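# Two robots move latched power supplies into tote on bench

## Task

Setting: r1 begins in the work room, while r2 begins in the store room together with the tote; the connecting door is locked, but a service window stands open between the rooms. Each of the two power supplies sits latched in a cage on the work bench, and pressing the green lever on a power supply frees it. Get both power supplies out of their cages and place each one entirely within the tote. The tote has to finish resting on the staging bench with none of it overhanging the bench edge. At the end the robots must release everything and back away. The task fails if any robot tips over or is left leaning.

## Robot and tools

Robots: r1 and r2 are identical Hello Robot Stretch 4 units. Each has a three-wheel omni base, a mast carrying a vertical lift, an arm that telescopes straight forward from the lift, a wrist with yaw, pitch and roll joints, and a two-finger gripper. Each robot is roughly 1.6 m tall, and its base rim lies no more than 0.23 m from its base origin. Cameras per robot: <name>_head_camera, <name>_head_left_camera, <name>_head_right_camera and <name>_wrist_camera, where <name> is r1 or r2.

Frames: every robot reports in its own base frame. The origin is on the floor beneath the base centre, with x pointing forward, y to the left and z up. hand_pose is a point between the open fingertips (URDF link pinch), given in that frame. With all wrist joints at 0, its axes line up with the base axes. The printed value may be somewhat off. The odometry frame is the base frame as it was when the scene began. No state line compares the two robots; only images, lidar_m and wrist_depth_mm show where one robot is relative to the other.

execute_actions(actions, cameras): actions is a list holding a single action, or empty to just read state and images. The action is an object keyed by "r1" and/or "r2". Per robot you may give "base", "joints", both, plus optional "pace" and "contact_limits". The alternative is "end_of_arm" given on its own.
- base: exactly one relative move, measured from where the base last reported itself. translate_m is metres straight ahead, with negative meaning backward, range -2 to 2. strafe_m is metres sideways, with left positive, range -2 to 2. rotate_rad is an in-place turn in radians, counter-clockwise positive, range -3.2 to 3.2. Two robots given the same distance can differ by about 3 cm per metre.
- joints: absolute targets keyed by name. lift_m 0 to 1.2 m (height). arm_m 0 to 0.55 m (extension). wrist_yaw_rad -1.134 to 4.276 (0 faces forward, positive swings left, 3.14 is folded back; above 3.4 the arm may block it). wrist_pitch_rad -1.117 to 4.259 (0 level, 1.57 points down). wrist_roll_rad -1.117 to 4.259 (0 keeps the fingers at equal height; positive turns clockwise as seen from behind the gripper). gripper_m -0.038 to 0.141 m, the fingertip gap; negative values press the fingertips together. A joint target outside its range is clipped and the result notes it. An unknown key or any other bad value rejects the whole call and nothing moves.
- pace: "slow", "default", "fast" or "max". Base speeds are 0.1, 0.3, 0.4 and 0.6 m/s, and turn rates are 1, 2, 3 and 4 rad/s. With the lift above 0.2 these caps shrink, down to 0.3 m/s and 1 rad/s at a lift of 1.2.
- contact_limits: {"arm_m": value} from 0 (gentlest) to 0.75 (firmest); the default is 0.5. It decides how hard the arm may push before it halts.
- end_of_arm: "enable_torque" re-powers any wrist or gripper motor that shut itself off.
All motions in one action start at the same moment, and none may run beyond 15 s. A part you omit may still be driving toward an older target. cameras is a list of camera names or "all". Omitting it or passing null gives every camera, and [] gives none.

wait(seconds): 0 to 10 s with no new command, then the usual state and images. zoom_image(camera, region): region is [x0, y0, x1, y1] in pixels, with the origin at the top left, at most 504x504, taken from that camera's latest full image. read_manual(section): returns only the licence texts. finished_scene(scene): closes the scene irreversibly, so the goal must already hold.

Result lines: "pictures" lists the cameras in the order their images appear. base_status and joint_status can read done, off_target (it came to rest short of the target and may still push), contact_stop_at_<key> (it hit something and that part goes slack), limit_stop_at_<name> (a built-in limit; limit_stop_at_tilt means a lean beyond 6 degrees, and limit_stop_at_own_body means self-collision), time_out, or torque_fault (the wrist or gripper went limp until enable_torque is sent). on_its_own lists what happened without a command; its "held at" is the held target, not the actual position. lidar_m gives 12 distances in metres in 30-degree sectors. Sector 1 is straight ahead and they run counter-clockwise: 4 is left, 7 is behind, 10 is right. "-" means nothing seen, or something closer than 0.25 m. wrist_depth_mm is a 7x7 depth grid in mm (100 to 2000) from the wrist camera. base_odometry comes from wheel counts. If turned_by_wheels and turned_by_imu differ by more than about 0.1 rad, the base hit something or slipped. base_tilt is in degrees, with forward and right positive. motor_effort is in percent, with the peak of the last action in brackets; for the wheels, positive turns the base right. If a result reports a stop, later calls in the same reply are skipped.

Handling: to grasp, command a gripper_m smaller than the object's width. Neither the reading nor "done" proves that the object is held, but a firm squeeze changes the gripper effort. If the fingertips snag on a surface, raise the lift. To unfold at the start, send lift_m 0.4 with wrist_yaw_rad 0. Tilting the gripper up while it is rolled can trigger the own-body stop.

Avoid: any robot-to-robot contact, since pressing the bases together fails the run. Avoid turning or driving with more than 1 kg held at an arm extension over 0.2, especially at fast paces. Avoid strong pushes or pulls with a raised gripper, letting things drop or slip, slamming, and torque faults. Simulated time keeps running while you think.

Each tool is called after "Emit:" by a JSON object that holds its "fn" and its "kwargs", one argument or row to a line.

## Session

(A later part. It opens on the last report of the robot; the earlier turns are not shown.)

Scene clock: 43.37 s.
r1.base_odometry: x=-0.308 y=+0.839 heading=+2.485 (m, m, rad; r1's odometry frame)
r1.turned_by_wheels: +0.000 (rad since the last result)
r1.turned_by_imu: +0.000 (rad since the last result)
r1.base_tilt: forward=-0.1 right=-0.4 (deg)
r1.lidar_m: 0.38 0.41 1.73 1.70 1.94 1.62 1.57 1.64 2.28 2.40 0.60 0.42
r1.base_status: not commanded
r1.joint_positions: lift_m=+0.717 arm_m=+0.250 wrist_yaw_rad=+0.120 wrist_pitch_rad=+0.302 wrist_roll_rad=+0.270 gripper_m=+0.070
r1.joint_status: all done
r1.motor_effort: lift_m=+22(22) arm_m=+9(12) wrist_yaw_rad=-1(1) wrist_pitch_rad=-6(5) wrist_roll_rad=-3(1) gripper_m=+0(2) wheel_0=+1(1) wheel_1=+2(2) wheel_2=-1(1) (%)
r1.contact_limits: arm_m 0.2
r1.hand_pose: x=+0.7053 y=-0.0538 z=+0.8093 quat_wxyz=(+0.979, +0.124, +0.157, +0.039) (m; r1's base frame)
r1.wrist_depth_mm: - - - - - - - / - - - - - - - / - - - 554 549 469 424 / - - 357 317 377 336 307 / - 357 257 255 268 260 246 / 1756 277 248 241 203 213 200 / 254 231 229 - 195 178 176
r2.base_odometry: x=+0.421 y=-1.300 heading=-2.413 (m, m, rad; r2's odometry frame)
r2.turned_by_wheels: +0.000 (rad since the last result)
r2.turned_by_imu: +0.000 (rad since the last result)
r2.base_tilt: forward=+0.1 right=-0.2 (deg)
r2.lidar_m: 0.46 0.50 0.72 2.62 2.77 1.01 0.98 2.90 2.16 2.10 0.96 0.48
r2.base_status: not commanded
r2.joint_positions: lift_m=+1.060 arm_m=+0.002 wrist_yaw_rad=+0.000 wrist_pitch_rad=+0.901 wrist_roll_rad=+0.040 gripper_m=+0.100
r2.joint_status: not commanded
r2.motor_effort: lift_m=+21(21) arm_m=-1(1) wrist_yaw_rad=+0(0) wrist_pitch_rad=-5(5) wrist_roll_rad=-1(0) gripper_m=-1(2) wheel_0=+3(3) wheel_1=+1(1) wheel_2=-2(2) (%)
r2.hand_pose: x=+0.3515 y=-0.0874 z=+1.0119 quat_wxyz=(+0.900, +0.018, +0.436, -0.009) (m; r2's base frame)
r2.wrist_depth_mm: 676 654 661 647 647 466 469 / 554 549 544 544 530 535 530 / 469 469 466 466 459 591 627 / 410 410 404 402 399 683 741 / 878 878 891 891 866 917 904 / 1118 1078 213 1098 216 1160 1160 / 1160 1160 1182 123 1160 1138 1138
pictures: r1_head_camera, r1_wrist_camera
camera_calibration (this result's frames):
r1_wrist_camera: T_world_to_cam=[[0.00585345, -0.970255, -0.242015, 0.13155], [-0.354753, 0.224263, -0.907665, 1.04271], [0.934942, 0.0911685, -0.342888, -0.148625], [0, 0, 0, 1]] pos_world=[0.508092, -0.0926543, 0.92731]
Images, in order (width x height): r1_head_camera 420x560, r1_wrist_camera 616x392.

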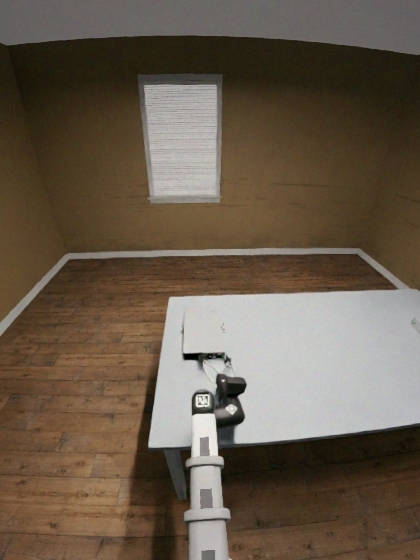

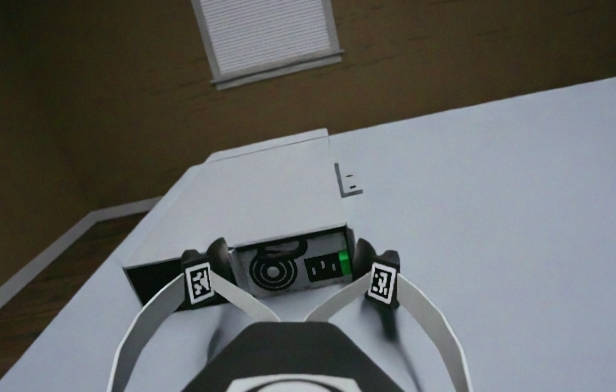

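Emit:
{"fn": "execute_actions", "kwargs": {
  "actions": [
    {"r1":{"joints":{"gripper_m":0.05}}}
  ],
  "cameras": []
}}

Emit:
{"fn": "execute_actions", "kwargs": {
  "actions": [
    {"r1":{"joints":{"gripper_m":0.02,"arm_m":0.262},"contact_limits":{"arm_m":0.25}}}
  ],
  "cameras": ["r1_wrist_camera"]
}}

Emit:
{"fn": "execute_actions", "kwargs": {
  "actions": [
    {"r1":{"joints":{"gripper_m":0.0,"lift_m":0.714,"arm_m":0.268},"contact_limits":{"arm_m":0.25}}}
  ],
  "cameras": []
}}

Emit:
{"fn": "execute_actions", "kwargs": {
  "actions": [
    {"r1":{"joints":{"gripper_m":-0.038,"lift_m":0.71,"arm_m":0.279},"contact_limits":{"arm_m":0.3},"pace":"slow"}}
  ],
  "cameras": ["r1_wrist_camera"]
}}

Scene clock: 44.57 s.
r1.base_odometry: x=-0.308 y=+0.839 heading=+2.485 (m, m, rad; r1's odometry frame)
r1.turned_by_wheels: +0.000 (rad since the last result)
r1.turned_by_imu: +0.000 (rad since the last result)
r1.base_tilt: forward=-0.1 right=-0.4 (deg)
r1.lidar_m: 0.39 0.40 1.76 1.68 1.93 1.62 1.57 1.64 2.28 2.42 0.57 0.42
r1.base_status: not commanded
r1.joint_positions: lift_m=+0.717 arm_m=+0.250 wrist_yaw_rad=+0.118 wrist_pitch_rad=+0.302 wrist_roll_rad=+0.270 gripper_m=+0.050
r1.joint_status: all done
r1.motor_effort: lift_m=+22(22) arm_m=+9(8) wrist_yaw_rad=+4(5) wrist_pitch_rad=-7(8) wrist_roll_rad=+0(1) gripper_m=-4(3) wheel_0=+1(1) wheel_1=+2(1) wheel_2=-1(1) (%)
r1.hand_pose: x=+0.7051 y=-0.0544 z=+0.8092 quat_wxyz=(+0.979, +0.124, +0.157, +0.038) (m; r1's base frame)
r1.wrist_depth_mm: - - - - - - - / - - - - - - - / - - - 569 549 466 421 / - - 355 320 377 336 306 / - 357 262 255 278 260 246 / 1808 281 245 241 201 213 201 / 253 230 230 - 194 178 176
r2.base_odometry: x=+0.421 y=-1.300 heading=-2.413 (m, m, rad; r2's odometry frame)
r2.turned_by_wheels: +0.000 (rad since the last result)
r2.turned_by_imu: +0.000 (rad since the last result)
r2.base_tilt: forward=+0.1 right=-0.2 (deg)
r2.lidar_m: 0.46 0.49 0.70 2.63 2.78 1.03 1.00 2.88 2.15 2.09 0.96 0.47
r2.base_status: not commanded
r2.joint_positions: lift_m=+1.060 arm_m=+0.002 wrist_yaw_rad=+0.000 wrist_pitch_rad=+0.901 wrist_roll_rad=+0.040 gripper_m=+0.100
r2.joint_status: not commanded
r2.motor_effort: lift_m=+22(21) arm_m=-1(0) wrist_yaw_rad=+1(0) wrist_pitch_rad=-5(5) wrist_roll_rad=+0(0) gripper_m=+0(1) wheel_0=+3(3) wheel_1=+1(1) wheel_2=-1(1) (%)
r2.hand_pose: x=+0.3515 y=-0.0874 z=+1.0119 quat_wxyz=(+0.900, +0.018, +0.436, -0.009) (m; r2's base frame)
r2.wrist_depth_mm: 661 661 654 654 640 466 469 / 549 549 549 539 530 530 535 / 473 469 466 462 455 597 615 / 415 410 404 402 399 683 732 / 866 878 891 891 854 904 904 / 1138 1078 214 1098 216 1160 1182 / 1182 1138 1182 123 1160 1118 1138
pictures: none
No camera images: the call's "cameras" was empty. Leave "cameras" out to get every camera's image.

Scene clock: 45.63 s.
r1.base_odometry: x=-0.308 y=+0.839 heading=+2.485 (m, m, rad; r1's odometry frame)
r1.turned_by_wheels: +0.000 (rad since the last result)
r1.turned_by_imu: +0.000 (rad since the last result)
r1.base_tilt: forward=-0.1 right=-0.3 (deg)
r1.lidar_m: 0.36 0.42 1.73 1.69 1.96 1.66 1.59 1.67 2.30 2.41 0.56 0.40
r1.base_status: not commanded
r1.joint_positions: lift_m=+0.717 arm_m=+0.260 wrist_yaw_rad=+0.120 wrist_pitch_rad=+0.306 wrist_roll_rad=+0.270 gripper_m=+0.020
r1.joint_status: all done
r1.motor_effort: lift_m=+22(22) arm_m=+9(12) wrist_yaw_rad=-2(11) wrist_pitch_rad=-17(18) wrist_roll_rad=-1(1) gripper_m=-12(15) wheel_0=+1(1) wheel_1=+1(1) wheel_2=-3(4) (%)
r1.contact_limits: arm_m 0.25
r1.hand_pose: x=+0.7149 y=-0.0538 z=+0.8082 quat_wxyz=(+0.979, +0.124, +0.159, +0.038) (m; r1's base frame)
r1.wrist_depth_mm: - - - - - - - / - - - - - - - / - - - 496 539 455 413 / - - 349 307 368 329 303 / - 322 256 244 278 257 243 / 1808 277 186 236 190 209 198 / 249 225 227 - 191 175 173
r2.base_odometry: x=+0.421 y=-1.300 heading=-2.413 (m, m, rad; r2's odometry frame)
r2.turned_by_wheels: +0.000 (rad since the last result)
r2.turned_by_imu: +0.000 (rad since the last result)
r2.base_tilt: forward=+0.1 right=-0.2 (deg)
r2.lidar_m: 0.46 0.50 0.72 2.64 2.78 1.02 1.01 2.89 2.14 2.08 0.97 0.48
r2.base_status: not commanded
r2.joint_positions: lift_m=+1.060 arm_m=+0.002 wrist_yaw_rad=+0.000 wrist_pitch_rad=+0.901 wrist_roll_rad=+0.040 gripper_m=+0.100
r2.joint_status: not commanded
r2.motor_effort: lift_m=+21(21) arm_m=+0(1) wrist_yaw_rad=+0(0) wrist_pitch_rad=-5(5) wrist_roll_rad=+1(1) gripper_m=-1(1) wheel_0=+3(3) wheel_1=+1(1) wheel_2=-2(2) (%)
r2.hand_pose: x=+0.3515 y=-0.0874 z=+1.0119 quat_wxyz=(+0.900, +0.018, +0.436, -0.009) (m; r2's base frame)
r2.wrist_depth_mm: 661 654 654 647 640 466 469 / 554 549 544 544 539 530 530 / 469 469 466 462 459 597 615 / 410 410 404 402 399 676 732 / 878 878 891 904 866 904 904 / 1118 1078 213 1118 216 1182 1160 / 1160 1160 1182 123 1138 1138 1160
pictures: r1_wrist_camera
camera_calibration (this result's frames):
r1_wrist_camera: T_world_to_cam=[[0.00528026, -0.970362, -0.2416, 0.131368], [-0.358191, 0.223737, -0.906444, 1.04662], [0.933633, 0.0913252, -0.346394, -0.154197], [0, 0, 0, 1]] pos_world=[0.518161, -0.0926109, 0.927029]
Images, in order (width x height): r1_wrist_camera 616x392.

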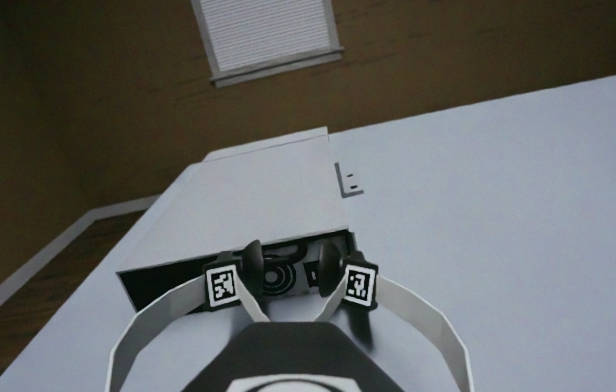

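Scene clock: 46.57 s.
r1.base_odometry: x=-0.308 y=+0.839 heading=+2.485 (m, m, rad; r1's odometry frame)
r1.turned_by_wheels: +0.000 (rad since the last result)
r1.turned_by_imu: +0.000 (rad since the last result)
r1.base_tilt: forward=+0.0 right=-0.3 (deg)
r1.lidar_m: 0.38 0.41 1.70 1.71 1.94 1.67 1.57 1.65 2.32 2.40 0.56 0.40
r1.base_status: not commanded
r1.joint_positions: lift_m=+0.714 arm_m=+0.266 wrist_yaw_rad=+0.120 wrist_pitch_rad=+0.305 wrist_roll_rad=+0.270 gripper_m=+0.001
r1.joint_status: all done
r1.motor_effort: lift_m=+17(20) arm_m=+10(11) wrist_yaw_rad=-4(8) wrist_pitch_rad=-14(18) wrist_roll_rad=+0(2) gripper_m=-25(23) wheel_0=+3(3) wheel_1=+3(3) wheel_2=-3(6) (%)
r1.contact_limits: arm_m 0.25
r1.hand_pose: x=+0.7209 y=-0.0537 z=+0.8058 quat_wxyz=(+0.979, +0.124, +0.158, +0.039) (m; r1's base frame)
r1.wrist_depth_mm: - - - - - - - / - - - - - - - / - - - 488 530 459 404 / - - 340 303 366 325 298 / - 301 244 237 274 252 240 / 1708 253 187 237 190 205 196 / 246 226 224 - 190 173 171
r2.base_odometry: x=+0.421 y=-1.300 heading=-2.413 (m, m, rad; r2's odometry frame)
r2.turned_by_wheels: +0.000 (rad since the last result)
r2.turned_by_imu: +0.000 (rad since the last result)
r2.base_tilt: forward=+0.2 right=-0.2 (deg)
r2.lidar_m: 0.47 0.50 0.71 2.64 2.76 1.03 0.97 2.90 2.17 2.09 0.96 0.47
r2.base_status: not commanded
r2.joint_positions: lift_m=+1.060 arm_m=+0.002 wrist_yaw_rad=+0.000 wrist_pitch_rad=+0.901 wrist_roll_rad=+0.040 gripper_m=+0.100
r2.joint_status: not commanded
r2.motor_effort: lift_m=+22(22) arm_m=-1(0) wrist_yaw_rad=+0(0) wrist_pitch_rad=-5(4) wrist_roll_rad=+0(2) gripper_m=-2(1) wheel_0=+3(3) wheel_1=+1(1) wheel_2=-1(1) (%)
r2.hand_pose: x=+0.3515 y=-0.0874 z=+1.0119 quat_wxyz=(+0.900, +0.018, +0.436, -0.009) (m; r2's base frame)
r2.wrist_depth_mm: 661 661 654 654 647 466 466 / 549 549 544 539 535 530 530 / 477 469 469 462 462 597 621 / 413 410 407 404 399 676 732 / 878 878 891 891 866 904 904 / 1138 1078 214 1098 216 1182 1160 / 1182 1160 1160 123 1160 1138 1160
pictures: none
No camera images: the call's "cameras" was empty. Leave "cameras" out to get every camera's image.

Scene clock: 48.00 s.
r1.base_odometry: x=-0.308 y=+0.839 heading=+2.485 (m, m, rad; r1's odometry frame)
r1.turned_by_wheels: +0.000 (rad since the last result)
r1.turned_by_imu: +0.000 (rad since the last result)
r1.base_tilt: forward=+0.0 right=-0.4 (deg)
r1.lidar_m: 0.38 0.41 1.72 1.70 1.94 1.67 1.58 1.67 2.29 2.42 0.55 0.37
r1.base_status: not commanded
r1.joint_positions: lift_m=+0.710 arm_m=+0.277 wrist_yaw_rad=+0.119 wrist_pitch_rad=+0.305 wrist_roll_rad=+0.269 gripper_m=-0.037
r1.joint_status: all done
r1.motor_effort: lift_m=+16(16) arm_m=+13(18) wrist_yaw_rad=+3(13) wrist_pitch_rad=-17(18) wrist_roll_rad=+1(2) gripper_m=-27(28) wheel_0=+4(4) wheel_1=+4(4) wheel_2=-6(9) (%)
r1.contact_limits: arm_m 0.3
r1.hand_pose: x=+0.7312 y=-0.0542 z=+0.8018 quat_wxyz=(+0.979, +0.124, +0.158, +0.038) (m; r1's base frame)
r1.wrist_depth_mm: - - - - - - - / - - - - - - - / - - - 477 521 439 397 / - - 329 296 357 317 291 / - 282 233 227 266 249 235 / 976 170 193 229 182 193 191 / 238 226 218 - 186 172 -
r2.base_odometry: x=+0.421 y=-1.300 heading=-2.413 (m, m, rad; r2's odometry frame)
r2.turned_by_wheels: +0.000 (rad since the last result)
r2.turned_by_imu: +0.000 (rad since the last result)
r2.base_tilt: forward=+0.1 right=-0.3 (deg)
r2.lidar_m: 0.46 0.49 0.71 2.64 2.78 1.05 0.98 2.86 2.15 2.10 0.96 0.49
r2.base_status: not commanded
r2.joint_positions: lift_m=+1.060 arm_m=+0.002 wrist_yaw_rad=+0.000 wrist_pitch_rad=+0.901 wrist_roll_rad=+0.040 gripper_m=+0.100
r2.joint_status: not commanded
r2.motor_effort: lift_m=+22(22) arm_m=-1(0) wrist_yaw_rad=+1(1) wrist_pitch_rad=-4(4) wrist_roll_rad=-3(0) gripper_m=-3(1) wheel_0=+3(3) wheel_1=+1(1) wheel_2=-2(1) (%)
r2.hand_pose: x=+0.3515 y=-0.0874 z=+1.0119 quat_wxyz=(+0.900, +0.018, +0.436, -0.009) (m; r2's base frame)
r2.wrist_depth_mm: 668 661 661 647 640 466 466 / 554 554 544 539 535 525 530 / 469 469 466 466 455 591 615 / 413 410 407 402 399 676 732 / 891 878 878 891 854 891 904 / 1138 1078 213 1098 216 1160 1160 / 1160 1160 1182 123 1160 1138 1118
pictures: r1_wrist_camera
camera_calibration (this result's frames):
r1_wrist_camera: T_world_to_cam=[[0.00403447, -0.970435, -0.24133, 0.130028], [-0.357731, 0.223961, -0.90657, 1.0465], [0.933816, 0.0899888, -0.346251, -0.171944], [0, 0, 0, 1]] pos_world=[0.534405, -0.0927184, 0.92057]
Images, in order (width x height): r1_wrist_camera 616x392.

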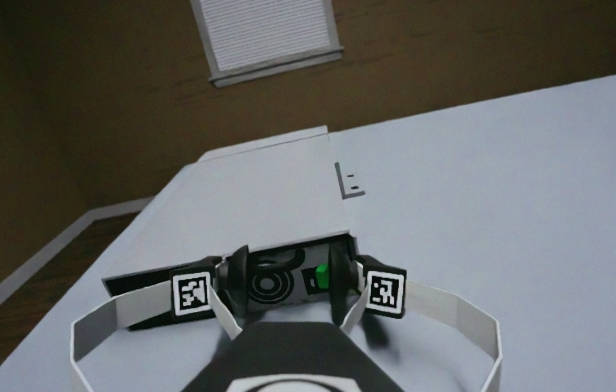

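Emit:
{"fn": "execute_actions", "kwargs": {
  "actions": [
    {"r1":{"joints":{"arm_m":0.269},"pace":"slow"}}
  ],
  "cameras": ["r1_wrist_camera"]
}}

Emit:
{"fn": "zoom_image", "kwargs": {
  "camera": "r1_wrist_camera",
  "region": [190, 210, 390, 330]
}}

Scene clock: 49.13 s.
r1.base_odometry: x=-0.308 y=+0.839 heading=+2.485 (m, m, rad; r1's odometry frame)
r1.turned_by_wheels: +0.000 (rad since the last result)
r1.turned_by_imu: +0.001 (rad since the last result)
r1.base_tilt: forward=+0.0 right=-0.3 (deg)
r1.lidar_m: 0.39 0.41 1.75 1.68 1.94 1.66 1.56 1.63 2.30 2.42 0.56 0.41
r1.base_status: not commanded
r1.joint_positions: lift_m=+0.710 arm_m=+0.271 wrist_yaw_rad=+0.124 wrist_pitch_rad=+0.301 wrist_roll_rad=+0.269 gripper_m=-0.037
r1.joint_status: all done
r1.motor_effort: lift_m=+17(17) arm_m=-11(12) wrist_yaw_rad=-11(13) wrist_pitch_rad=-4(16) wrist_roll_rad=+2(1) gripper_m=-31(32) wheel_0=+4(4) wheel_1=+3(4) wheel_2=+1(6) (%)
r1.hand_pose: x=+0.7260 y=-0.0528 z=+0.8029 quat_wxyz=(+0.979, +0.123, +0.157, +0.040) (m; r1's base frame)
r1.wrist_depth_mm: - - - - - - - / - - - - - - - / - - - 492 535 452 404 / - - 334 296 359 324 298 / - 297 240 231 268 252 239 / 1708 164 181 233 181 195 193 / 243 225 221 - 188 172 -
r2.base_odometry: x=+0.421 y=-1.300 heading=-2.413 (m, m, rad; r2's odometry frame)
r2.turned_by_wheels: +0.000 (rad since the last result)
r2.turned_by_imu: +0.000 (rad since the last result)
r2.base_tilt: forward=+0.1 right=-0.2 (deg)
r2.lidar_m: 0.46 0.50 0.74 2.62 2.76 1.01 0.98 2.92 2.14 2.09 0.97 0.49
r2.base_status: not commanded
r2.joint_positions: lift_m=+1.060 arm_m=+0.002 wrist_yaw_rad=+0.000 wrist_pitch_rad=+0.901 wrist_roll_rad=+0.040 gripper_m=+0.100
r2.joint_status: not commanded
r2.motor_effort: lift_m=+22(22) arm_m=-1(0) wrist_yaw_rad=+0(1) wrist_pitch_rad=-5(5) wrist_roll_rad=+0(1) gripper_m=-1(2) wheel_0=+3(3) wheel_1=+1(1) wheel_2=-1(1) (%)
r2.hand_pose: x=+0.3515 y=-0.0874 z=+1.0119 quat_wxyz=(+0.900, +0.018, +0.436, -0.009) (m; r2's base frame)
r2.wrist_depth_mm: 661 661 654 647 640 466 469 / 554 549 544 544 539 530 535 / 473 466 466 459 459 597 621 / 413 407 404 399 399 676 732 / 878 878 878 891 866 904 891 / 1118 1078 213 1078 216 1160 1160 / 1182 1138 1138 123 1160 1118 1138
pictures: r1_wrist_camera
camera_calibration (this result's frames):
r1_wrist_camera: T_world_to_cam=[[0.00968031, -0.97028, -0.241792, 0.127949], [-0.355045, 0.222713, -0.907933, 1.04437], [0.934799, 0.0946364, -0.342337, -0.170441], [0, 0, 0, 1]] pos_world=[0.528887, -0.0923185, 0.920803]
Images, in order (width x height): r1_wrist_camera 616x392.

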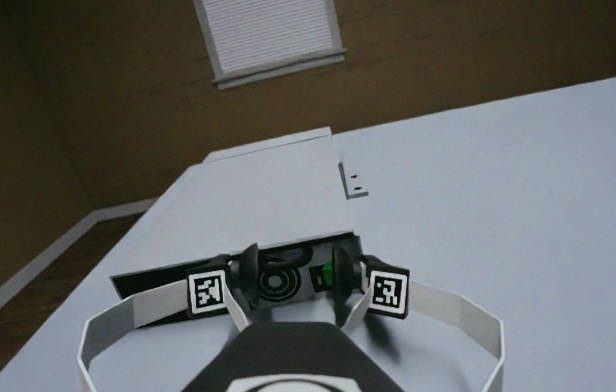

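Region (190, 210, 390, 330) of r1_wrist_camera's 616x392 image, scaled by 2.520; it fills the top 302 rows of this view, and the rest is white.

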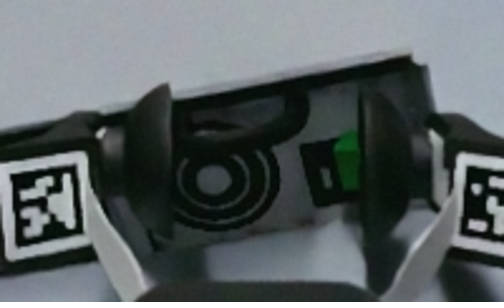

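Emit:
{"fn": "execute_actions", "kwargs": {
  "actions": [
    {"r1":{"joints":{"arm_m":0.266,"wrist_yaw_rad":0.09},"pace":"slow"}}
  ],
  "cameras": ["r1_wrist_camera"]
}}

Emit:
{"fn": "zoom_image", "kwargs": {
  "camera": "r1_wrist_camera",
  "region": [190, 210, 390, 330]
}}

Scene clock: 50.00 s.
r1.base_odometry: x=-0.308 y=+0.839 heading=+2.486 (m, m, rad; r1's odometry frame)
r1.turned_by_wheels: +0.001 (rad since the last result)
r1.turned_by_imu: +0.001 (rad since the last result)
r1.base_tilt: forward=+0.0 right=-0.3 (deg)
r1.lidar_m: 0.38 0.38 1.74 1.67 1.95 1.63 1.57 1.65 2.29 2.42 0.57 0.41
r1.base_status: not commanded
r1.joint_positions: lift_m=+0.710 arm_m=+0.268 wrist_yaw_rad=+0.101 wrist_pitch_rad=+0.300 wrist_roll_rad=+0.270 gripper_m=-0.037
r1.joint_status: all done
r1.on_its_own: wrist_yaw_rad is at rest, and its effort (-33) is outside its rest range (-13 to +13)
r1.motor_effort: lift_m=+17(17) arm_m=-11(10) wrist_yaw_rad=-33(38) wrist_pitch_rad=-3(4) wrist_roll_rad=-2(1) gripper_m=-30(34) wheel_0=+8(9) wheel_1=+3(4) wheel_2=+6(6) (%)
r1.hand_pose: x=+0.7218 y=-0.0592 z=+0.8031 quat_wxyz=(+0.980, +0.126, +0.155, +0.029) (m; r1's base frame)
r1.wrist_depth_mm: - - - - - - - / - - - - - - - / - - - 496 535 452 404 / - - 338 303 362 322 294 / - 304 241 233 274 250 236 / 1661 167 197 225 179 202 193 / 242 227 220 - 187 168 -
r2.base_odometry: x=+0.421 y=-1.300 heading=-2.413 (m, m, rad; r2's odometry frame)
r2.turned_by_wheels: +0.000 (rad since the last result)
r2.turned_by_imu: +0.000 (rad since the last result)
r2.base_tilt: forward=+0.1 right=-0.3 (deg)
r2.lidar_m: 0.46 0.50 0.73 2.66 2.80 1.01 0.99 2.85 2.16 2.09 0.98 0.48
r2.base_status: not commanded
r2.joint_positions: lift_m=+1.060 arm_m=+0.002 wrist_yaw_rad=+0.000 wrist_pitch_rad=+0.901 wrist_roll_rad=+0.040 gripper_m=+0.100
r2.joint_status: not commanded
r2.motor_effort: lift_m=+21(22) arm_m=+0(0) wrist_yaw_rad=+0(0) wrist_pitch_rad=-4(4) wrist_roll_rad=+2(1) gripper_m=+0(2) wheel_0=+3(3) wheel_1=+1(1) wheel_2=-1(1) (%)
r2.hand_pose: x=+0.3515 y=-0.0874 z=+1.0119 quat_wxyz=(+0.900, +0.018, +0.436, -0.009) (m; r2's base frame)
r2.wrist_depth_mm: 661 661 654 654 647 466 469 / 559 549 544 544 535 525 530 / 473 469 466 466 459 591 621 / 410 407 407 404 402 676 732 / 866 878 891 891 866 904 904 / 1138 1078 213 1098 216 1160 1182 / 1182 1138 1160 123 1160 1118 1118
pictures: r1_wrist_camera
camera_calibration (this result's frames):
r1_wrist_camera: T_world_to_cam=[[-0.0125377, -0.970023, -0.242688, 0.138539], [-0.349012, 0.231688, -0.908026, 1.04079], [0.937034, 0.0733166, -0.341455, -0.169402], [0, 0, 0, 1]] pos_world=[0.523721, -0.0943337, 0.920844]
Images, in order (width x height): r1_wrist_camera 616x392.

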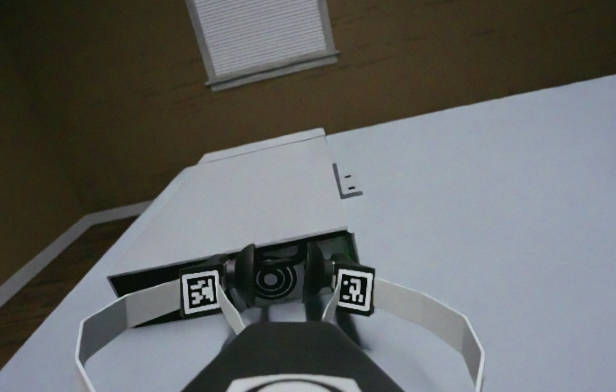

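Region (190, 210, 390, 330) of r1_wrist_camera's 616x392 image, scaled by 2.520; it fills the top 302 rows of this view, and the rest is white.

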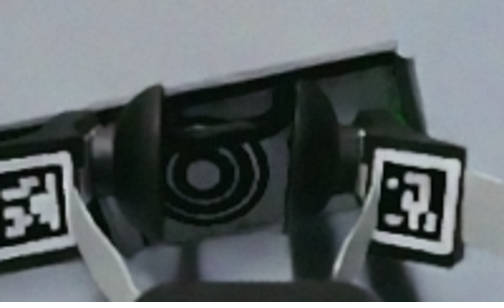

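Emit:
{"fn": "execute_actions", "kwargs": {
  "actions": [
    {"r1":{"joints":{"gripper_m":0.03,"wrist_yaw_rad":0.13,"arm_m":0.255}}}
  ],
  "cameras": []
}}

Emit:
{"fn": "execute_actions", "kwargs": {
  "actions": [
    {"r1":{"joints":{"arm_m":0.215,"gripper_m":0.04,"lift_m":0.717}}}
  ],
  "cameras": []
}}

Emit:
{"fn": "execute_actions", "kwargs": {
  "actions": [
    {"r1":{"base":{"strafe_m":-0.034},"joints":{"wrist_yaw_rad":0.25,"gripper_m":0.075}}}
  ],
  "cameras": []
}}

Emit:
{"fn": "execute_actions", "kwargs": {
  "actions": [
    {"r1":{"joints":{"arm_m":0.245},"contact_limits":{"arm_m":0.2}}}
  ],
  "cameras": ["r1_wrist_camera"]
}}

Scene clock: 51.80 s.
r1.base_odometry: x=-0.308 y=+0.839 heading=+2.484 (m, m, rad; r1's odometry frame)
r1.turned_by_wheels: -0.002 (rad since the last result)
r1.turned_by_imu: -0.002 (rad since the last result)
r1.base_tilt: forward=-0.1 right=-0.3 (deg)
r1.lidar_m: 0.39 0.39 1.73 1.69 1.94 1.64 1.58 1.65 2.25 2.39 0.58 0.40
r1.base_status: not commanded
r1.joint_positions: lift_m=+0.710 arm_m=+0.256 wrist_yaw_rad=+0.122 wrist_pitch_rad=+0.304 wrist_roll_rad=+0.270 gripper_m=+0.030
r1.joint_status: all done
r1.on_its_own: wrist_yaw_rad is at rest, and its effort (+22) is outside its rest range (-13 to +13)
r1.motor_effort: lift_m=+17(18) arm_m=-4(10) wrist_yaw_rad=+22(28) wrist_pitch_rad=-13(15) wrist_roll_rad=-3(2) gripper_m=-1(29) wheel_0=+1(8) wheel_1=+1(3) wheel_2=-7(7) (%)
r1.hand_pose: x=+0.7104 y=-0.0533 z=+0.8020 quat_wxyz=(+0.979, +0.124, +0.158, +0.039) (m; r1's base frame)
r1.wrist_depth_mm: - - - - - - - / - - - - - - 615 / - - - 484 521 445 399 / - - 330 296 357 320 293 / - 307 257 245 270 248 236 / 325 276 187 195 189 204 191 / 242 218 220 - 184 170 -
r2.base_odometry: x=+0.421 y=-1.300 heading=-2.413 (m, m, rad; r2's odometry frame)
r2.turned_by_wheels: +0.000 (rad since the last result)
r2.turned_by_imu: +0.000 (rad since the last result)
r2.base_tilt: forward=+0.1 right=-0.2 (deg)
r2.lidar_m: 0.46 0.50 0.73 2.64 2.76 1.02 0.98 2.89 2.16 2.09 0.97 0.48
r2.base_status: not commanded
r2.joint_positions: lift_m=+1.060 arm_m=+0.002 wrist_yaw_rad=+0.000 wrist_pitch_rad=+0.901 wrist_roll_rad=+0.040 gripper_m=+0.100
r2.joint_status: not commanded
r2.motor_effort: lift_m=+22(21) arm_m=+0(1) wrist_yaw_rad=+0(0) wrist_pitch_rad=-4(5) wrist_roll_rad=+0(0) gripper_m=+0(1) wheel_0=+3(3) wheel_1=+1(1) wheel_2=-1(2) (%)
r2.hand_pose: x=+0.3515 y=-0.0874 z=+1.0119 quat_wxyz=(+0.900, +0.018, +0.436, -0.009) (m; r2's base frame)
r2.wrist_depth_mm: 668 661 661 647 647 469 466 / 554 549 539 539 539 530 530 / 473 466 462 462 459 597 621 / 413 410 404 404 399 676 732 / 866 878 891 891 866 904 904 / 1138 1078 213 1118 216 1182 1160 / 1160 1138 1182 123 1138 1118 1160
pictures: none
No camera images: the call's "cameras" was empty. Leave "cameras" out to get every camera's image.

Scene clock: 52.70 s.
r1.base_odometry: x=-0.308 y=+0.839 heading=+2.485 (m, m, rad; r1's odometry frame)
r1.turned_by_wheels: +0.001 (rad since the last result)
r1.turned_by_imu: +0.001 (rad since the last result)
r1.base_tilt: forward=+0.0 right=-0.3 (deg)
r1.lidar_m: 0.39 0.42 1.74 1.68 1.95 1.66 1.57 1.67 2.33 2.42 0.55 0.40
r1.base_status: not commanded
r1.joint_positions: lift_m=+0.717 arm_m=+0.217 wrist_yaw_rad=+0.130 wrist_pitch_rad=+0.302 wrist_roll_rad=+0.270 gripper_m=+0.040
r1.joint_status: all done
r1.motor_effort: lift_m=+23(23) arm_m=-9(8) wrist_yaw_rad=-1(21) wrist_pitch_rad=-9(17) wrist_roll_rad=-2(2) gripper_m=-3(3) wheel_0=+2(2) wheel_1=+1(2) wheel_2=-1(7) (%)
r1.hand_pose: x=+0.6718 y=-0.0510 z=+0.8090 quat_wxyz=(+0.979, +0.123, +0.158, +0.043) (m; r1's base frame)
r1.wrist_depth_mm: - - - - - - - / - - - - - - - / - - - 512 554 469 421 / - - 353 307 377 336 306 / - 379 297 289 282 262 247 / 1808 290 197 241 196 213 200 / 254 230 229 - 195 178 175
r2.base_odometry: x=+0.421 y=-1.300 heading=-2.413 (m, m, rad; r2's odometry frame)
r2.turned_by_wheels: +0.000 (rad since the last result)
r2.turned_by_imu: +0.000 (rad since the last result)
r2.base_tilt: forward=+0.2 right=-0.2 (deg)
r2.lidar_m: 0.45 0.50 0.71 2.62 2.79 1.03 0.99 2.89 2.13 2.10 0.95 0.49
r2.base_status: not commanded
r2.joint_positions: lift_m=+1.060 arm_m=+0.002 wrist_yaw_rad=+0.000 wrist_pitch_rad=+0.901 wrist_roll_rad=+0.040 gripper_m=+0.100
r2.joint_status: not commanded
r2.motor_effort: lift_m=+21(22) arm_m=-1(1) wrist_yaw_rad=+1(0) wrist_pitch_rad=-5(5) wrist_roll_rad=+1(0) gripper_m=-1(2) wheel_0=+3(3) wheel_1=+1(1) wheel_2=-1(2) (%)
r2.hand_pose: x=+0.3515 y=-0.0874 z=+1.0119 quat_wxyz=(+0.900, +0.018, +0.436, -0.009) (m; r2's base frame)
r2.wrist_depth_mm: 661 661 654 647 640 469 466 / 554 549 544 539 535 530 530 / 473 473 469 466 459 597 621 / 410 410 407 404 402 676 732 / 878 878 891 891 854 904 904 / 1138 1078 214 1098 216 1182 1160 / 1182 1138 1138 123 1160 1138 1138
pictures: none
No camera images: the call's "cameras" was empty. Leave "cameras" out to get every camera's image.

Scene clock: 53.83 s.
r1.base_odometry: x=-0.287 y=+0.866 heading=+2.485 (m, m, rad; r1's odometry frame)
r1.turned_by_wheels: +0.000 (rad since the last result)
r1.turned_by_imu: +0.000 (rad since the last result)
r1.base_tilt: forward=-0.1 right=-0.3 (deg)
r1.lidar_m: 0.37 0.40 1.78 1.70 1.98 1.67 1.57 1.65 2.28 2.38 0.55 0.40
r1.base_status: done
r1.joint_positions: lift_m=+0.717 arm_m=+0.217 wrist_yaw_rad=+0.250 wrist_pitch_rad=+0.302 wrist_roll_rad=+0.270 gripper_m=+0.075
r1.joint_status: all done
r1.motor_effort: lift_m=+23(23) arm_m=-9(9) wrist_yaw_rad=+0(3) wrist_pitch_rad=-8(7) wrist_roll_rad=+0(3) gripper_m=-2(4) wheel_0=-1(9) wheel_1=+2(4) wheel_2=-1(1) (%)
r1.hand_pose: x=+0.6759 y=-0.0166 z=+0.8090 quat_wxyz=(+0.974, +0.114, +0.165, +0.102) (m; r1's base frame)
r1.wrist_depth_mm: - - - - - - - / - - - - - - - / - - - 473 530 466 424 / - - 362 306 362 334 307 / - 407 300 287 270 262 246 / 1756 283 247 241 204 213 201 / 254 232 230 - 195 175 175
r2.base_odometry: x=+0.421 y=-1.300 heading=-2.413 (m, m, rad; r2's odometry frame)
r2.turned_by_wheels: +0.000 (rad since the last result)
r2.turned_by_imu: +0.000 (rad since the last result)
r2.base_tilt: forward=+0.1 right=-0.2 (deg)
r2.lidar_m: 0.45 0.51 0.72 2.62 2.79 1.04 0.99 2.89 2.16 2.08 0.96 0.48
r2.base_status: not commanded
r2.joint_positions: lift_m=+1.060 arm_m=+0.002 wrist_yaw_rad=+0.000 wrist_pitch_rad=+0.901 wrist_roll_rad=+0.040 gripper_m=+0.100
r2.joint_status: not commanded
r2.motor_effort: lift_m=+22(22) arm_m=-1(0) wrist_yaw_rad=+0(0) wrist_pitch_rad=-5(5) wrist_roll_rad=+0(0) gripper_m=-1(1) wheel_0=+3(3) wheel_1=+1(1) wheel_2=-2(2) (%)
r2.hand_pose: x=+0.3515 y=-0.0874 z=+1.0119 quat_wxyz=(+0.900, +0.018, +0.436, -0.009) (m; r2's base frame)
r2.wrist_depth_mm: 661 661 661 647 647 466 469 / 549 554 549 539 539 525 530 / 473 469 469 459 455 591 621 / 413 407 407 404 399 676 732 / 866 878 878 891 854 891 904 / 1118 1060 213 1098 216 1182 1160 / 1205 1160 1160 123 1138 1118 1138
pictures: none
No camera images: the call's "cameras" was empty. Leave "cameras" out to get every camera's image.

Scene clock: 54.67 s.
r1.base_odometry: x=-0.287 y=+0.866 heading=+2.485 (m, m, rad; r1's odometry frame)
r1.turned_by_wheels: +0.000 (rad since the last result)
r1.turned_by_imu: +0.000 (rad since the last result)
r1.base_tilt: forward=-0.1 right=-0.3 (deg)
r1.lidar_m: 0.39 0.39 1.76 1.72 1.95 1.64 1.57 1.67 2.30 2.37 0.55 0.40
r1.base_status: not commanded
r1.joint_positions: lift_m=+0.717 arm_m=+0.243 wrist_yaw_rad=+0.250 wrist_pitch_rad=+0.302 wrist_roll_rad=+0.270 gripper_m=+0.075
r1.joint_status: all done
r1.motor_effort: lift_m=+23(23) arm_m=+9(10) wrist_yaw_rad=-1(1) wrist_pitch_rad=-6(9) wrist_roll_rad=-2(1) gripper_m=-2(1) wheel_0=-1(1) wheel_1=+2(2) wheel_2=-1(1) (%)
r1.contact_limits: arm_m 0.2
r1.hand_pose: x=+0.7028 y=-0.0166 z=+0.8091 quat_wxyz=(+0.974, +0.114, +0.165, +0.102) (m; r1's base frame)
r1.wrist_depth_mm: - - - - - - - / - - - - - - - / - - - 477 530 466 424 / - - 359 306 362 334 307 / - 397 266 257 263 260 244 / 1863 283 246 242 204 212 201 / 253 230 230 - 195 176 175
r2.base_odometry: x=+0.421 y=-1.300 heading=-2.413 (m, m, rad; r2's odometry frame)
r2.turned_by_wheels: +0.000 (rad since the last result)
r2.turned_by_imu: +0.000 (rad since the last result)
r2.base_tilt: forward=+0.2 right=-0.2 (deg)
r2.lidar_m: 0.45 0.51 0.72 2.63 2.75 1.02 0.99 2.90 2.14 2.11 0.97 0.48
r2.base_status: not commanded
r2.joint_positions: lift_m=+1.060 arm_m=+0.002 wrist_yaw_rad=+0.000 wrist_pitch_rad=+0.901 wrist_roll_rad=+0.040 gripper_m=+0.100
r2.joint_status: not commanded
r2.motor_effort: lift_m=+22(21) arm_m=+0(0) wrist_yaw_rad=+0(0) wrist_pitch_rad=-5(4) wrist_roll_rad=+0(1) gripper_m=-1(2) wheel_0=+3(3) wheel_1=+1(1) wheel_2=-1(2) (%)
r2.hand_pose: x=+0.3515 y=-0.0874 z=+1.0119 quat_wxyz=(+0.900, +0.018, +0.436, -0.009) (m; r2's base frame)
r2.wrist_depth_mm: 668 661 661 647 640 466 466 / 544 549 544 539 530 525 530 / 473 469 466 462 459 597 621 / 407 410 407 402 402 676 732 / 878 891 878 891 854 904 904 / 1138 1078 214 1098 216 1160 1182 / 1182 1138 1160 123 1138 1138 1160
pictures: r1_wrist_camera
camera_calibration (this result's frames):
r1_wrist_camera: T_world_to_cam=[[0.131228, -0.961231, -0.242518, 0.0800924], [-0.381383, 0.176855, -0.907342, 1.05096], [0.915055, 0.211561, -0.343389, -0.133406], [0, 0, 0, 1]] pos_world=[0.512383, -0.0806568, 0.927196]
Images, in order (width x height): r1_wrist_camera 616x392.

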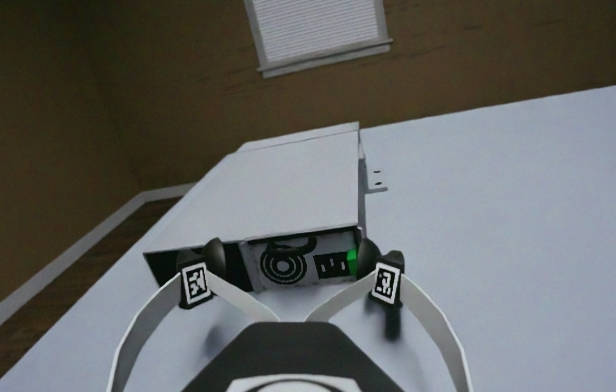

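Emit:
{"fn": "execute_actions", "kwargs": {
  "actions": [
    {"r1":{"joints":{"gripper_m":0.055,"arm_m":0.248}}}
  ],
  "cameras": ["r1_wrist_camera"]
}}

Emit:
{"fn": "execute_actions", "kwargs": {
  "actions": [
    {"r1":{"joints":{"gripper_m":0.02,"arm_m":0.258},"contact_limits":{"arm_m":0.25}}}
  ],
  "cameras": ["r1_wrist_camera"]
}}

Scene clock: 55.73 s.
r1.base_odometry: x=-0.287 y=+0.866 heading=+2.485 (m, m, rad; r1's odometry frame)
r1.turned_by_wheels: +0.000 (rad since the last result)
r1.turned_by_imu: +0.000 (rad since the last result)
r1.base_tilt: forward=-0.1 right=-0.4 (deg)
r1.lidar_m: 0.38 0.39 1.76 1.73 1.95 1.66 1.56 1.67 2.31 2.37 0.56 0.39
r1.base_status: not commanded
r1.joint_positions: lift_m=+0.717 arm_m=+0.246 wrist_yaw_rad=+0.243 wrist_pitch_rad=+0.303 wrist_roll_rad=+0.270 gripper_m=+0.055
r1.joint_status: all done
r1.on_its_own: wrist_yaw_rad is at rest, and its effort (+18) is outside its rest range (-13 to +13)
r1.motor_effort: lift_m=+23(23) arm_m=+9(6) wrist_yaw_rad=+18(20) wrist_pitch_rad=-11(9) wrist_roll_rad=-1(1) gripper_m=-5(3) wheel_0=-3(3) wheel_1=+0(3) wheel_2=-3(3) (%)
r1.hand_pose: x=+0.7056 y=-0.0186 z=+0.8088 quat_wxyz=(+0.975, +0.114, +0.165, +0.099) (m; r1's base frame)
r1.wrist_depth_mm: - - - - - - - / - - - - - - - / - - - 469 544 462 424 / - - 353 303 373 330 304 / - 373 265 253 273 259 246 / 1708 289 196 243 199 212 200 / 253 229 229 - 195 177 175
r2.base_odometry: x=+0.421 y=-1.300 heading=-2.413 (m, m, rad; r2's odometry frame)
r2.turned_by_wheels: +0.000 (rad since the last result)
r2.turned_by_imu: +0.000 (rad since the last result)
r2.base_tilt: forward=+0.1 right=-0.2 (deg)
r2.lidar_m: 0.45 0.48 0.70 2.63 2.75 1.05 0.99 2.91 2.17 2.09 0.97 0.48
r2.base_status: not commanded
r2.joint_positions: lift_m=+1.060 arm_m=+0.002 wrist_yaw_rad=+0.000 wrist_pitch_rad=+0.901 wrist_roll_rad=+0.040 gripper_m=+0.100
r2.joint_status: not commanded
r2.motor_effort: lift_m=+22(21) arm_m=+0(0) wrist_yaw_rad=+0(0) wrist_pitch_rad=-5(4) wrist_roll_rad=+1(0) gripper_m=-2(1) wheel_0=+3(3) wheel_1=+1(1) wheel_2=-2(2) (%)
r2.hand_pose: x=+0.3515 y=-0.0874 z=+1.0119 quat_wxyz=(+0.900, +0.018, +0.436, -0.009) (m; r2's base frame)
r2.wrist_depth_mm: 661 661 661 654 640 469 466 / 549 549 544 544 535 530 535 / 469 466 462 462 455 591 615 / 413 410 404 402 402 683 732 / 878 878 878 891 854 904 904 / 1118 1078 213 1098 216 1160 1160 / 1182 1160 1160 123 1138 1118 1138
pictures: r1_wrist_camera
camera_calibration (this result's frames):
r1_wrist_camera: T_world_to_cam=[[0.12435, -0.96217, -0.242417, 0.0824822], [-0.380949, 0.179295, -0.907045, 1.05165], [0.916196, 0.20514, -0.344242, -0.135843], [0, 0, 0, 1]] pos_world=[0.514827, -0.0813273, 0.927127]
Images, in order (width x height): r1_wrist_camera 616x392.

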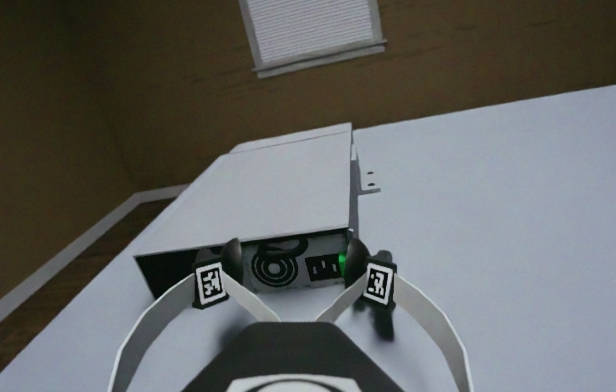

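Scene clock: 56.87 s.
r1.base_odometry: x=-0.287 y=+0.866 heading=+2.484 (m, m, rad; r1's odometry frame)
r1.turned_by_wheels: -0.001 (rad since the last result)
r1.turned_by_imu: -0.001 (rad since the last result)
r1.base_tilt: forward=+0.0 right=-0.4 (deg)
r1.lidar_m: 0.39 0.42 1.76 1.69 1.96 1.64 1.57 1.66 2.30 2.38 0.53 0.41
r1.base_status: not commanded
r1.joint_positions: lift_m=+0.717 arm_m=+0.256 wrist_yaw_rad=+0.238 wrist_pitch_rad=+0.305 wrist_roll_rad=+0.270 gripper_m=+0.020
r1.joint_status: all done
r1.on_its_own: wrist_yaw_rad is at rest, and its effort (+34) is outside its rest range (-13 to +13)
r1.motor_effort: lift_m=+23(23) arm_m=+9(9) wrist_yaw_rad=+34(38) wrist_pitch_rad=-14(16) wrist_roll_rad=-1(1) gripper_m=-21(22) wheel_0=-7(7) wheel_1=-1(2) wheel_2=-7(7) (%)
r1.contact_limits: arm_m 0.25
r1.hand_pose: x=+0.7154 y=-0.0202 z=+0.8084 quat_wxyz=(+0.975, +0.114, +0.165, +0.096) (m; r1's base frame)
r1.wrist_depth_mm: - - - - - - - / - - - - - - - / - - - 469 539 462 421 / - - 347 309 373 332 306 / - 327 256 245 277 258 246 / 1756 279 195 245 190 204 200 / 251 229 227 - 195 179 175
r2.base_odometry: x=+0.421 y=-1.300 heading=-2.413 (m, m, rad; r2's odometry frame)
r2.turned_by_wheels: +0.000 (rad since the last result)
r2.turned_by_imu: +0.000 (rad since the last result)
r2.base_tilt: forward=+0.1 right=-0.2 (deg)
r2.lidar_m: 0.46 0.51 0.68 2.62 2.77 1.04 1.00 2.85 2.16 2.08 0.97 0.48
r2.base_status: not commanded
r2.joint_positions: lift_m=+1.060 arm_m=+0.002 wrist_yaw_rad=+0.000 wrist_pitch_rad=+0.901 wrist_roll_rad=+0.040 gripper_m=+0.100
r2.joint_status: not commanded
r2.motor_effort: lift_m=+22(22) arm_m=-1(0) wrist_yaw_rad=+0(0) wrist_pitch_rad=-5(4) wrist_roll_rad=-1(0) gripper_m=-1(2) wheel_0=+3(3) wheel_1=+1(1) wheel_2=-1(2) (%)
r2.hand_pose: x=+0.3515 y=-0.0874 z=+1.0119 quat_wxyz=(+0.900, +0.018, +0.436, -0.009) (m; r2's base frame)
r2.wrist_depth_mm: 668 661 661 647 640 466 469 / 554 549 544 539 539 530 530 / 473 469 466 462 455 591 615 / 407 407 404 404 402 676 732 / 866 891 891 891 866 904 917 / 1138 1078 213 1098 216 1182 1160 / 1182 1138 1160 123 1138 1160 1138
pictures: r1_wrist_camera
camera_calibration (this result's frames):
r1_wrist_camera: T_world_to_cam=[[0.118837, -0.963023, -0.241794, 0.0830228], [-0.3813, 0.180586, -0.906642, 1.05522], [0.916782, 0.199939, -0.34574, -0.143941], [0, 0, 0, 1]] pos_world=[0.524451, -0.0818255, 0.927014]
Images, in order (width x height): r1_wrist_camera 616x392.

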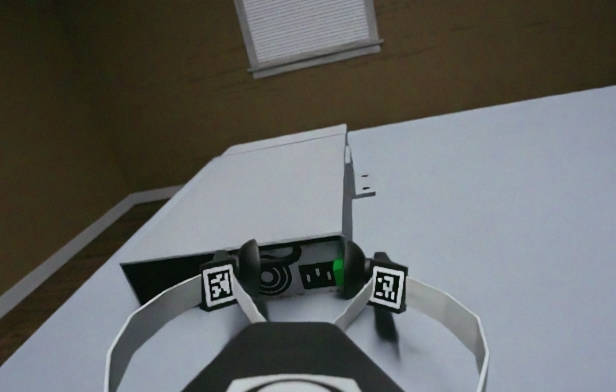

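Emit:
{"fn": "execute_actions", "kwargs": {
  "actions": [
    {"r1":{"joints":{"gripper_m":0.05,"arm_m":0.243},"pace":"slow"}}
  ],
  "cameras": ["r1_wrist_camera"]
}}

Scene clock: 58.43 s.
r1.base_odometry: x=-0.287 y=+0.866 heading=+2.484 (m, m, rad; r1's odometry frame)
r1.turned_by_wheels: +0.001 (rad since the last result)
r1.turned_by_imu: +0.001 (rad since the last result)
r1.base_tilt: forward=+0.0 right=-0.4 (deg)
r1.lidar_m: 0.39 0.41 1.75 1.73 1.95 1.67 1.58 1.66 2.29 2.38 0.53 0.41
r1.base_status: not commanded
r1.joint_positions: lift_m=+0.717 arm_m=+0.244 wrist_yaw_rad=+0.245 wrist_pitch_rad=+0.302 wrist_roll_rad=+0.270 gripper_m=+0.050
r1.joint_status: all done
r1.motor_effort: lift_m=+22(23) arm_m=-9(11) wrist_yaw_rad=+13(41) wrist_pitch_rad=-7(15) wrist_roll_rad=-3(2) gripper_m=-4(21) wheel_0=-4(7) wheel_1=+0(2) wheel_2=-3(7) (%)
r1.hand_pose: x=+0.7038 y=-0.0179 z=+0.8092 quat_wxyz=(+0.975, +0.114, +0.164, +0.100) (m; r1's base frame)
r1.wrist_depth_mm: - - - - - - - / - - - - - - - / - - - 477 554 469 427 / - - 355 307 373 338 309 / - 397 266 254 277 263 247 / 1808 291 245 242 196 212 201 / 254 232 230 - 195 178 176
r2.base_odometry: x=+0.421 y=-1.300 heading=-2.413 (m, m, rad; r2's odometry frame)
r2.turned_by_wheels: +0.000 (rad since the last result)
r2.turned_by_imu: +0.000 (rad since the last result)
r2.base_tilt: forward=+0.1 right=-0.2 (deg)
r2.lidar_m: 0.45 0.51 0.71 2.64 2.79 1.03 0.98 2.88 2.16 2.10 0.96 0.48
r2.base_status: not commanded
r2.joint_positions: lift_m=+1.060 arm_m=+0.002 wrist_yaw_rad=+0.000 wrist_pitch_rad=+0.901 wrist_roll_rad=+0.040 gripper_m=+0.100
r2.joint_status: not commanded
r2.motor_effort: lift_m=+21(21) arm_m=-1(0) wrist_yaw_rad=+1(0) wrist_pitch_rad=-5(4) wrist_roll_rad=-1(1) gripper_m=-2(1) wheel_0=+3(3) wheel_1=+1(1) wheel_2=-2(2) (%)
r2.hand_pose: x=+0.3515 y=-0.0874 z=+1.0119 quat_wxyz=(+0.900, +0.018, +0.436, -0.009) (m; r2's base frame)
r2.wrist_depth_mm: 668 661 654 647 634 466 469 / 549 549 544 544 535 530 535 / 473 469 466 462 459 597 615 / 413 407 404 399 399 676 732 / 878 878 891 878 854 904 891 / 1118 1078 213 1098 216 1160 1160 / 1205 1138 1160 123 1138 1118 1138
pictures: r1_wrist_camera
camera_calibration (this result's frames):
r1_wrist_camera: T_world_to_cam=[[0.126892, -0.961874, -0.242273, 0.0815372], [-0.380173, 0.178435, -0.907541, 1.05104], [0.91617, 0.207265, -0.343036, -0.135134], [0, 0, 0, 1]] pos_world=[0.513036, -0.0811043, 0.927258]
Images, in order (width x height): r1_wrist_camera 616x392.

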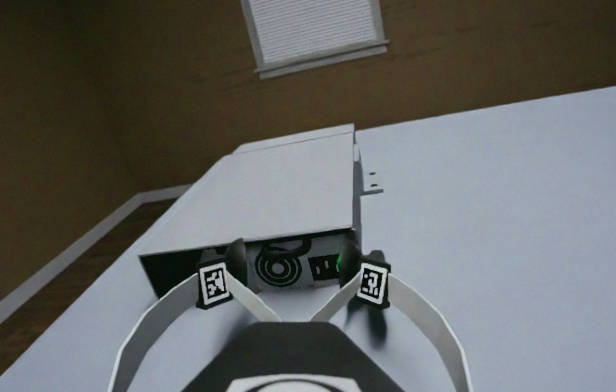

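Now on the lever.

Emit:
{"fn": "execute_actions", "kwargs": {
  "actions": [
    {"r1":{"joints":{"gripper_m":0.02,"arm_m":0.258},"contact_limits":{"arm_m":0.25}}}
  ],
  "cameras": ["r1_wrist_camera"]
}}

Emit:
{"fn": "execute_actions", "kwargs": {
  "actions": [
    {"r1":{"joints":{"gripper_m":0.0,"lift_m":0.714,"arm_m":0.265},"contact_limits":{"arm_m":0.25}}}
  ],
  "cameras": []
}}

Emit:
{"fn": "execute_actions", "kwargs": {
  "actions": [
    {"r1":{"joints":{"gripper_m":-0.038,"lift_m":0.71,"arm_m":0.276},"contact_limits":{"arm_m":0.3},"pace":"slow"}}
  ],
  "cameras": ["r1_wrist_camera"]
}}

Scene clock: 59.67 s.
r1.base_odometry: x=-0.287 y=+0.866 heading=+2.484 (m, m, rad; r1's odometry frame)
r1.turned_by_wheels: +0.000 (rad since the last result)
r1.turned_by_imu: +0.000 (rad since the last result)
r1.base_tilt: forward=-0.1 right=-0.3 (deg)
r1.lidar_m: 0.37 0.40 1.74 1.72 1.94 1.66 1.59 1.65 2.28 2.38 0.59 0.43
r1.base_status: not commanded
r1.joint_positions: lift_m=+0.717 arm_m=+0.256 wrist_yaw_rad=+0.245 wrist_pitch_rad=+0.306 wrist_roll_rad=+0.270 gripper_m=+0.020
r1.joint_status: all done
r1.motor_effort: lift_m=+23(23) arm_m=+10(8) wrist_yaw_rad=+13(27) wrist_pitch_rad=-17(19) wrist_roll_rad=-2(1) gripper_m=-14(12) wheel_0=-3(4) wheel_1=+1(1) wheel_2=-6(7) (%)
r1.contact_limits: arm_m 0.25
r1.hand_pose: x=+0.7152 y=-0.0181 z=+0.8081 quat_wxyz=(+0.974, +0.114, +0.166, +0.099) (m; r1's base frame)
r1.wrist_depth_mm: - - - - - - - / - - - - - - - / - - - 462 544 462 410 / - - 345 297 364 329 301 / - 368 258 242 277 257 244 / 1756 286 190 237 193 210 199 / 251 227 228 - 193 176 173
r2.base_odometry: x=+0.421 y=-1.300 heading=-2.413 (m, m, rad; r2's odometry frame)
r2.turned_by_wheels: +0.000 (rad since the last result)
r2.turned_by_imu: +0.000 (rad since the last result)
r2.base_tilt: forward=+0.1 right=-0.2 (deg)
r2.lidar_m: 0.45 0.49 0.69 2.62 2.79 1.02 0.98 2.88 2.14 2.09 0.96 0.48
r2.base_status: not commanded
r2.joint_positions: lift_m=+1.060 arm_m=+0.002 wrist_yaw_rad=+0.000 wrist_pitch_rad=+0.901 wrist_roll_rad=+0.040 gripper_m=+0.100
r2.joint_status: not commanded
r2.motor_effort: lift_m=+22(21) arm_m=+0(0) wrist_yaw_rad=+1(1) wrist_pitch_rad=-5(4) wrist_roll_rad=-2(0) gripper_m=-2(1) wheel_0=+3(3) wheel_1=+1(1) wheel_2=-2(2) (%)
r2.hand_pose: x=+0.3515 y=-0.0874 z=+1.0119 quat_wxyz=(+0.900, +0.018, +0.436, -0.009) (m; r2's base frame)
r2.wrist_depth_mm: 668 661 661 647 640 466 466 / 554 549 544 539 535 525 535 / 473 466 469 462 459 591 609 / 410 407 404 404 397 683 732 / 891 878 878 891 866 878 904 / 1118 1078 213 1098 216 1160 1160 / 1205 1138 1160 122 1160 1138 1138
pictures: r1_wrist_camera
camera_calibration (this result's frames):
r1_wrist_camera: T_world_to_cam=[[0.125642, -0.962134, -0.241891, 0.0802461], [-0.3836, 0.177744, -0.906233, 1.05578], [0.914913, 0.206651, -0.346743, -0.141999], [0, 0, 0, 1]] pos_world=[0.524833, -0.0811074, 0.92696]
Images, in order (width x height): r1_wrist_camera 616x392.

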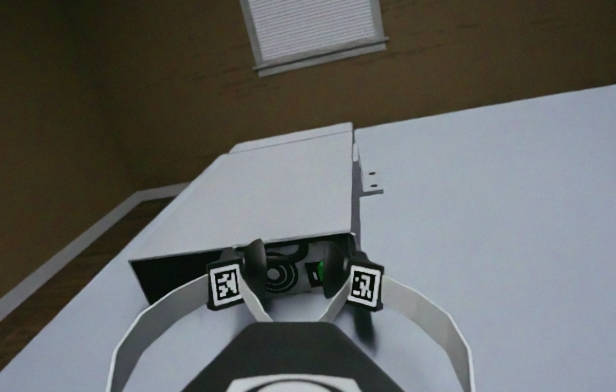

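Scene clock: 60.60 s.
r1.base_odometry: x=-0.287 y=+0.866 heading=+2.485 (m, m, rad; r1's odometry frame)
r1.turned_by_wheels: +0.000 (rad since the last result)
r1.turned_by_imu: +0.000 (rad since the last result)
r1.base_tilt: forward=-0.1 right=-0.3 (deg)
r1.lidar_m: 0.38 0.39 1.75 1.74 1.98 1.66 1.56 1.66 2.28 2.38 0.58 0.40
r1.base_status: not commanded
r1.joint_positions: lift_m=+0.714 arm_m=+0.263 wrist_yaw_rad=+0.246 wrist_pitch_rad=+0.306 wrist_roll_rad=+0.270 gripper_m=+0.001
r1.joint_status: all done
r1.motor_effort: lift_m=+16(20) arm_m=+12(14) wrist_yaw_rad=+10(21) wrist_pitch_rad=-19(20) wrist_roll_rad=+0(1) gripper_m=-20(21) wheel_0=+0(3) wheel_1=+3(3) wheel_2=-7(11) (%)
r1.contact_limits: arm_m 0.25
r1.hand_pose: x=+0.7218 y=-0.0178 z=+0.8056 quat_wxyz=(+0.974, +0.114, +0.166, +0.100) (m; r1's base frame)
r1.wrist_depth_mm: - - - - - - - / - - - - - - - / - - - 452 535 455 404 / - - 340 294 359 325 298 / - 347 247 236 273 253 242 / 1808 254 186 237 187 202 196 / 247 227 224 - 190 174 171
r2.base_odometry: x=+0.421 y=-1.300 heading=-2.413 (m, m, rad; r2's odometry frame)
r2.turned_by_wheels: +0.000 (rad since the last result)
r2.turned_by_imu: +0.000 (rad since the last result)
r2.base_tilt: forward=+0.1 right=-0.2 (deg)
r2.lidar_m: 0.45 0.50 0.70 2.63 2.79 1.03 1.00 2.87 2.16 2.09 0.96 0.48
r2.base_status: not commanded
r2.joint_positions: lift_m=+1.060 arm_m=+0.002 wrist_yaw_rad=+0.000 wrist_pitch_rad=+0.901 wrist_roll_rad=+0.040 gripper_m=+0.100
r2.joint_status: not commanded
r2.motor_effort: lift_m=+22(22) arm_m=+0(0) wrist_yaw_rad=+0(1) wrist_pitch_rad=-4(4) wrist_roll_rad=+0(2) gripper_m=-2(1) wheel_0=+3(3) wheel_1=+1(1) wheel_2=-2(1) (%)
r2.hand_pose: x=+0.3515 y=-0.0874 z=+1.0119 quat_wxyz=(+0.900, +0.018, +0.436, -0.009) (m; r2's base frame)
r2.wrist_depth_mm: 661 661 654 647 640 466 466 / 554 549 544 539 539 530 525 / 473 469 469 462 455 591 615 / 410 410 407 407 399 691 732 / 866 878 891 904 854 917 904 / 1138 1078 213 1118 216 1160 1182 / 1182 1138 1160 123 1138 1118 1138
pictures: none
No camera images: the call's "cameras" was empty. Leave "cameras" out to get every camera's image.

Scene clock: 62.03 s.
r1.base_odometry: x=-0.287 y=+0.866 heading=+2.485 (m, m, rad; r1's odometry frame)
r1.turned_by_wheels: +0.000 (rad since the last result)
r1.turned_by_imu: +0.006 (rad since the last result)
r1.base_tilt: forward=-0.1 right=-0.4 (deg)
r1.lidar_m: 0.39 0.41 1.77 1.72 1.96 1.63 1.58 1.64 2.28 2.39 0.55 0.41
r1.base_status: not commanded
r1.joint_positions: lift_m=+0.711 arm_m=+0.268 wrist_yaw_rad=+0.247 wrist_pitch_rad=+0.302 wrist_roll_rad=+0.270 gripper_m=-0.037
r1.joint_status: arm_m contact_stop (moved +0.005 of +0.013); the others done
r1.on_its_own: arm_m is slack since a contact_stop (your +0.276 is given up)
r1.motor_effort: lift_m=+20(18) arm_m=+0(17) wrist_yaw_rad=+7(34) wrist_pitch_rad=-5(19) wrist_roll_rad=-1(3) gripper_m=-30(33) wheel_0=-2(3) wheel_1=+1(5) wheel_2=-3(12) (%)
r1.contact_limits: arm_m 0.3
r1.hand_pose: x=+0.7271 y=-0.0173 z=+0.8031 quat_wxyz=(+0.975, +0.114, +0.164, +0.101) (m; r1's base frame)
r1.wrist_depth_mm: - - - - - - - / - - - - - - - / - - - 455 512 452 407 / - - 334 290 351 324 296 / - 379 246 230 264 252 238 / 1808 162 183 236 181 191 194 / 245 223 221 - 189 172 -
r2.base_odometry: x=+0.421 y=-1.300 heading=-2.413 (m, m, rad; r2's odometry frame)
r2.turned_by_wheels: +0.000 (rad since the last result)
r2.turned_by_imu: +0.000 (rad since the last result)
r2.base_tilt: forward=+0.1 right=-0.2 (deg)
r2.lidar_m: 0.45 0.50 0.72 2.63 2.78 1.01 0.98 2.87 2.15 2.08 0.98 0.48
r2.base_status: not commanded
r2.joint_positions: lift_m=+1.060 arm_m=+0.002 wrist_yaw_rad=+0.000 wrist_pitch_rad=+0.901 wrist_roll_rad=+0.040 gripper_m=+0.100
r2.joint_status: not commanded
r2.motor_effort: lift_m=+21(21) arm_m=-1(1) wrist_yaw_rad=+0(0) wrist_pitch_rad=-4(4) wrist_roll_rad=+2(0) gripper_m=-2(0) wheel_0=+3(3) wheel_1=+1(1) wheel_2=-2(2) (%)
r2.hand_pose: x=+0.3515 y=-0.0874 z=+1.0119 quat_wxyz=(+0.900, +0.018, +0.436, -0.009) (m; r2's base frame)
r2.wrist_depth_mm: 668 661 661 647 640 469 469 / 554 549 544 539 535 530 530 / 473 469 466 459 459 597 615 / 410 410 407 402 399 683 732 / 878 878 891 891 854 904 891 / 1138 1078 213 1098 216 1182 1160 / 1182 1138 1182 123 1160 1118 1160
pictures: r1_wrist_camera
camera_calibration (this result's frames):
r1_wrist_camera: T_world_to_cam=[[0.128937, -0.961636, -0.24214, 0.0760889], [-0.380206, 0.177579, -0.907694, 1.05442], [0.915871, 0.209098, -0.342723, -0.158634], [0, 0, 0, 1]] pos_world=[0.536375, -0.0809037, 0.92115]
Images, in order (width x height): r1_wrist_camera 616x392.

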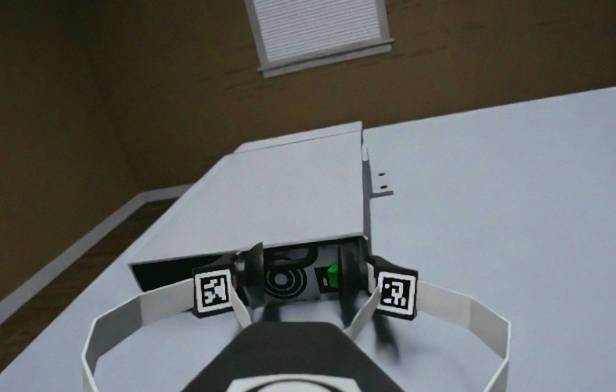

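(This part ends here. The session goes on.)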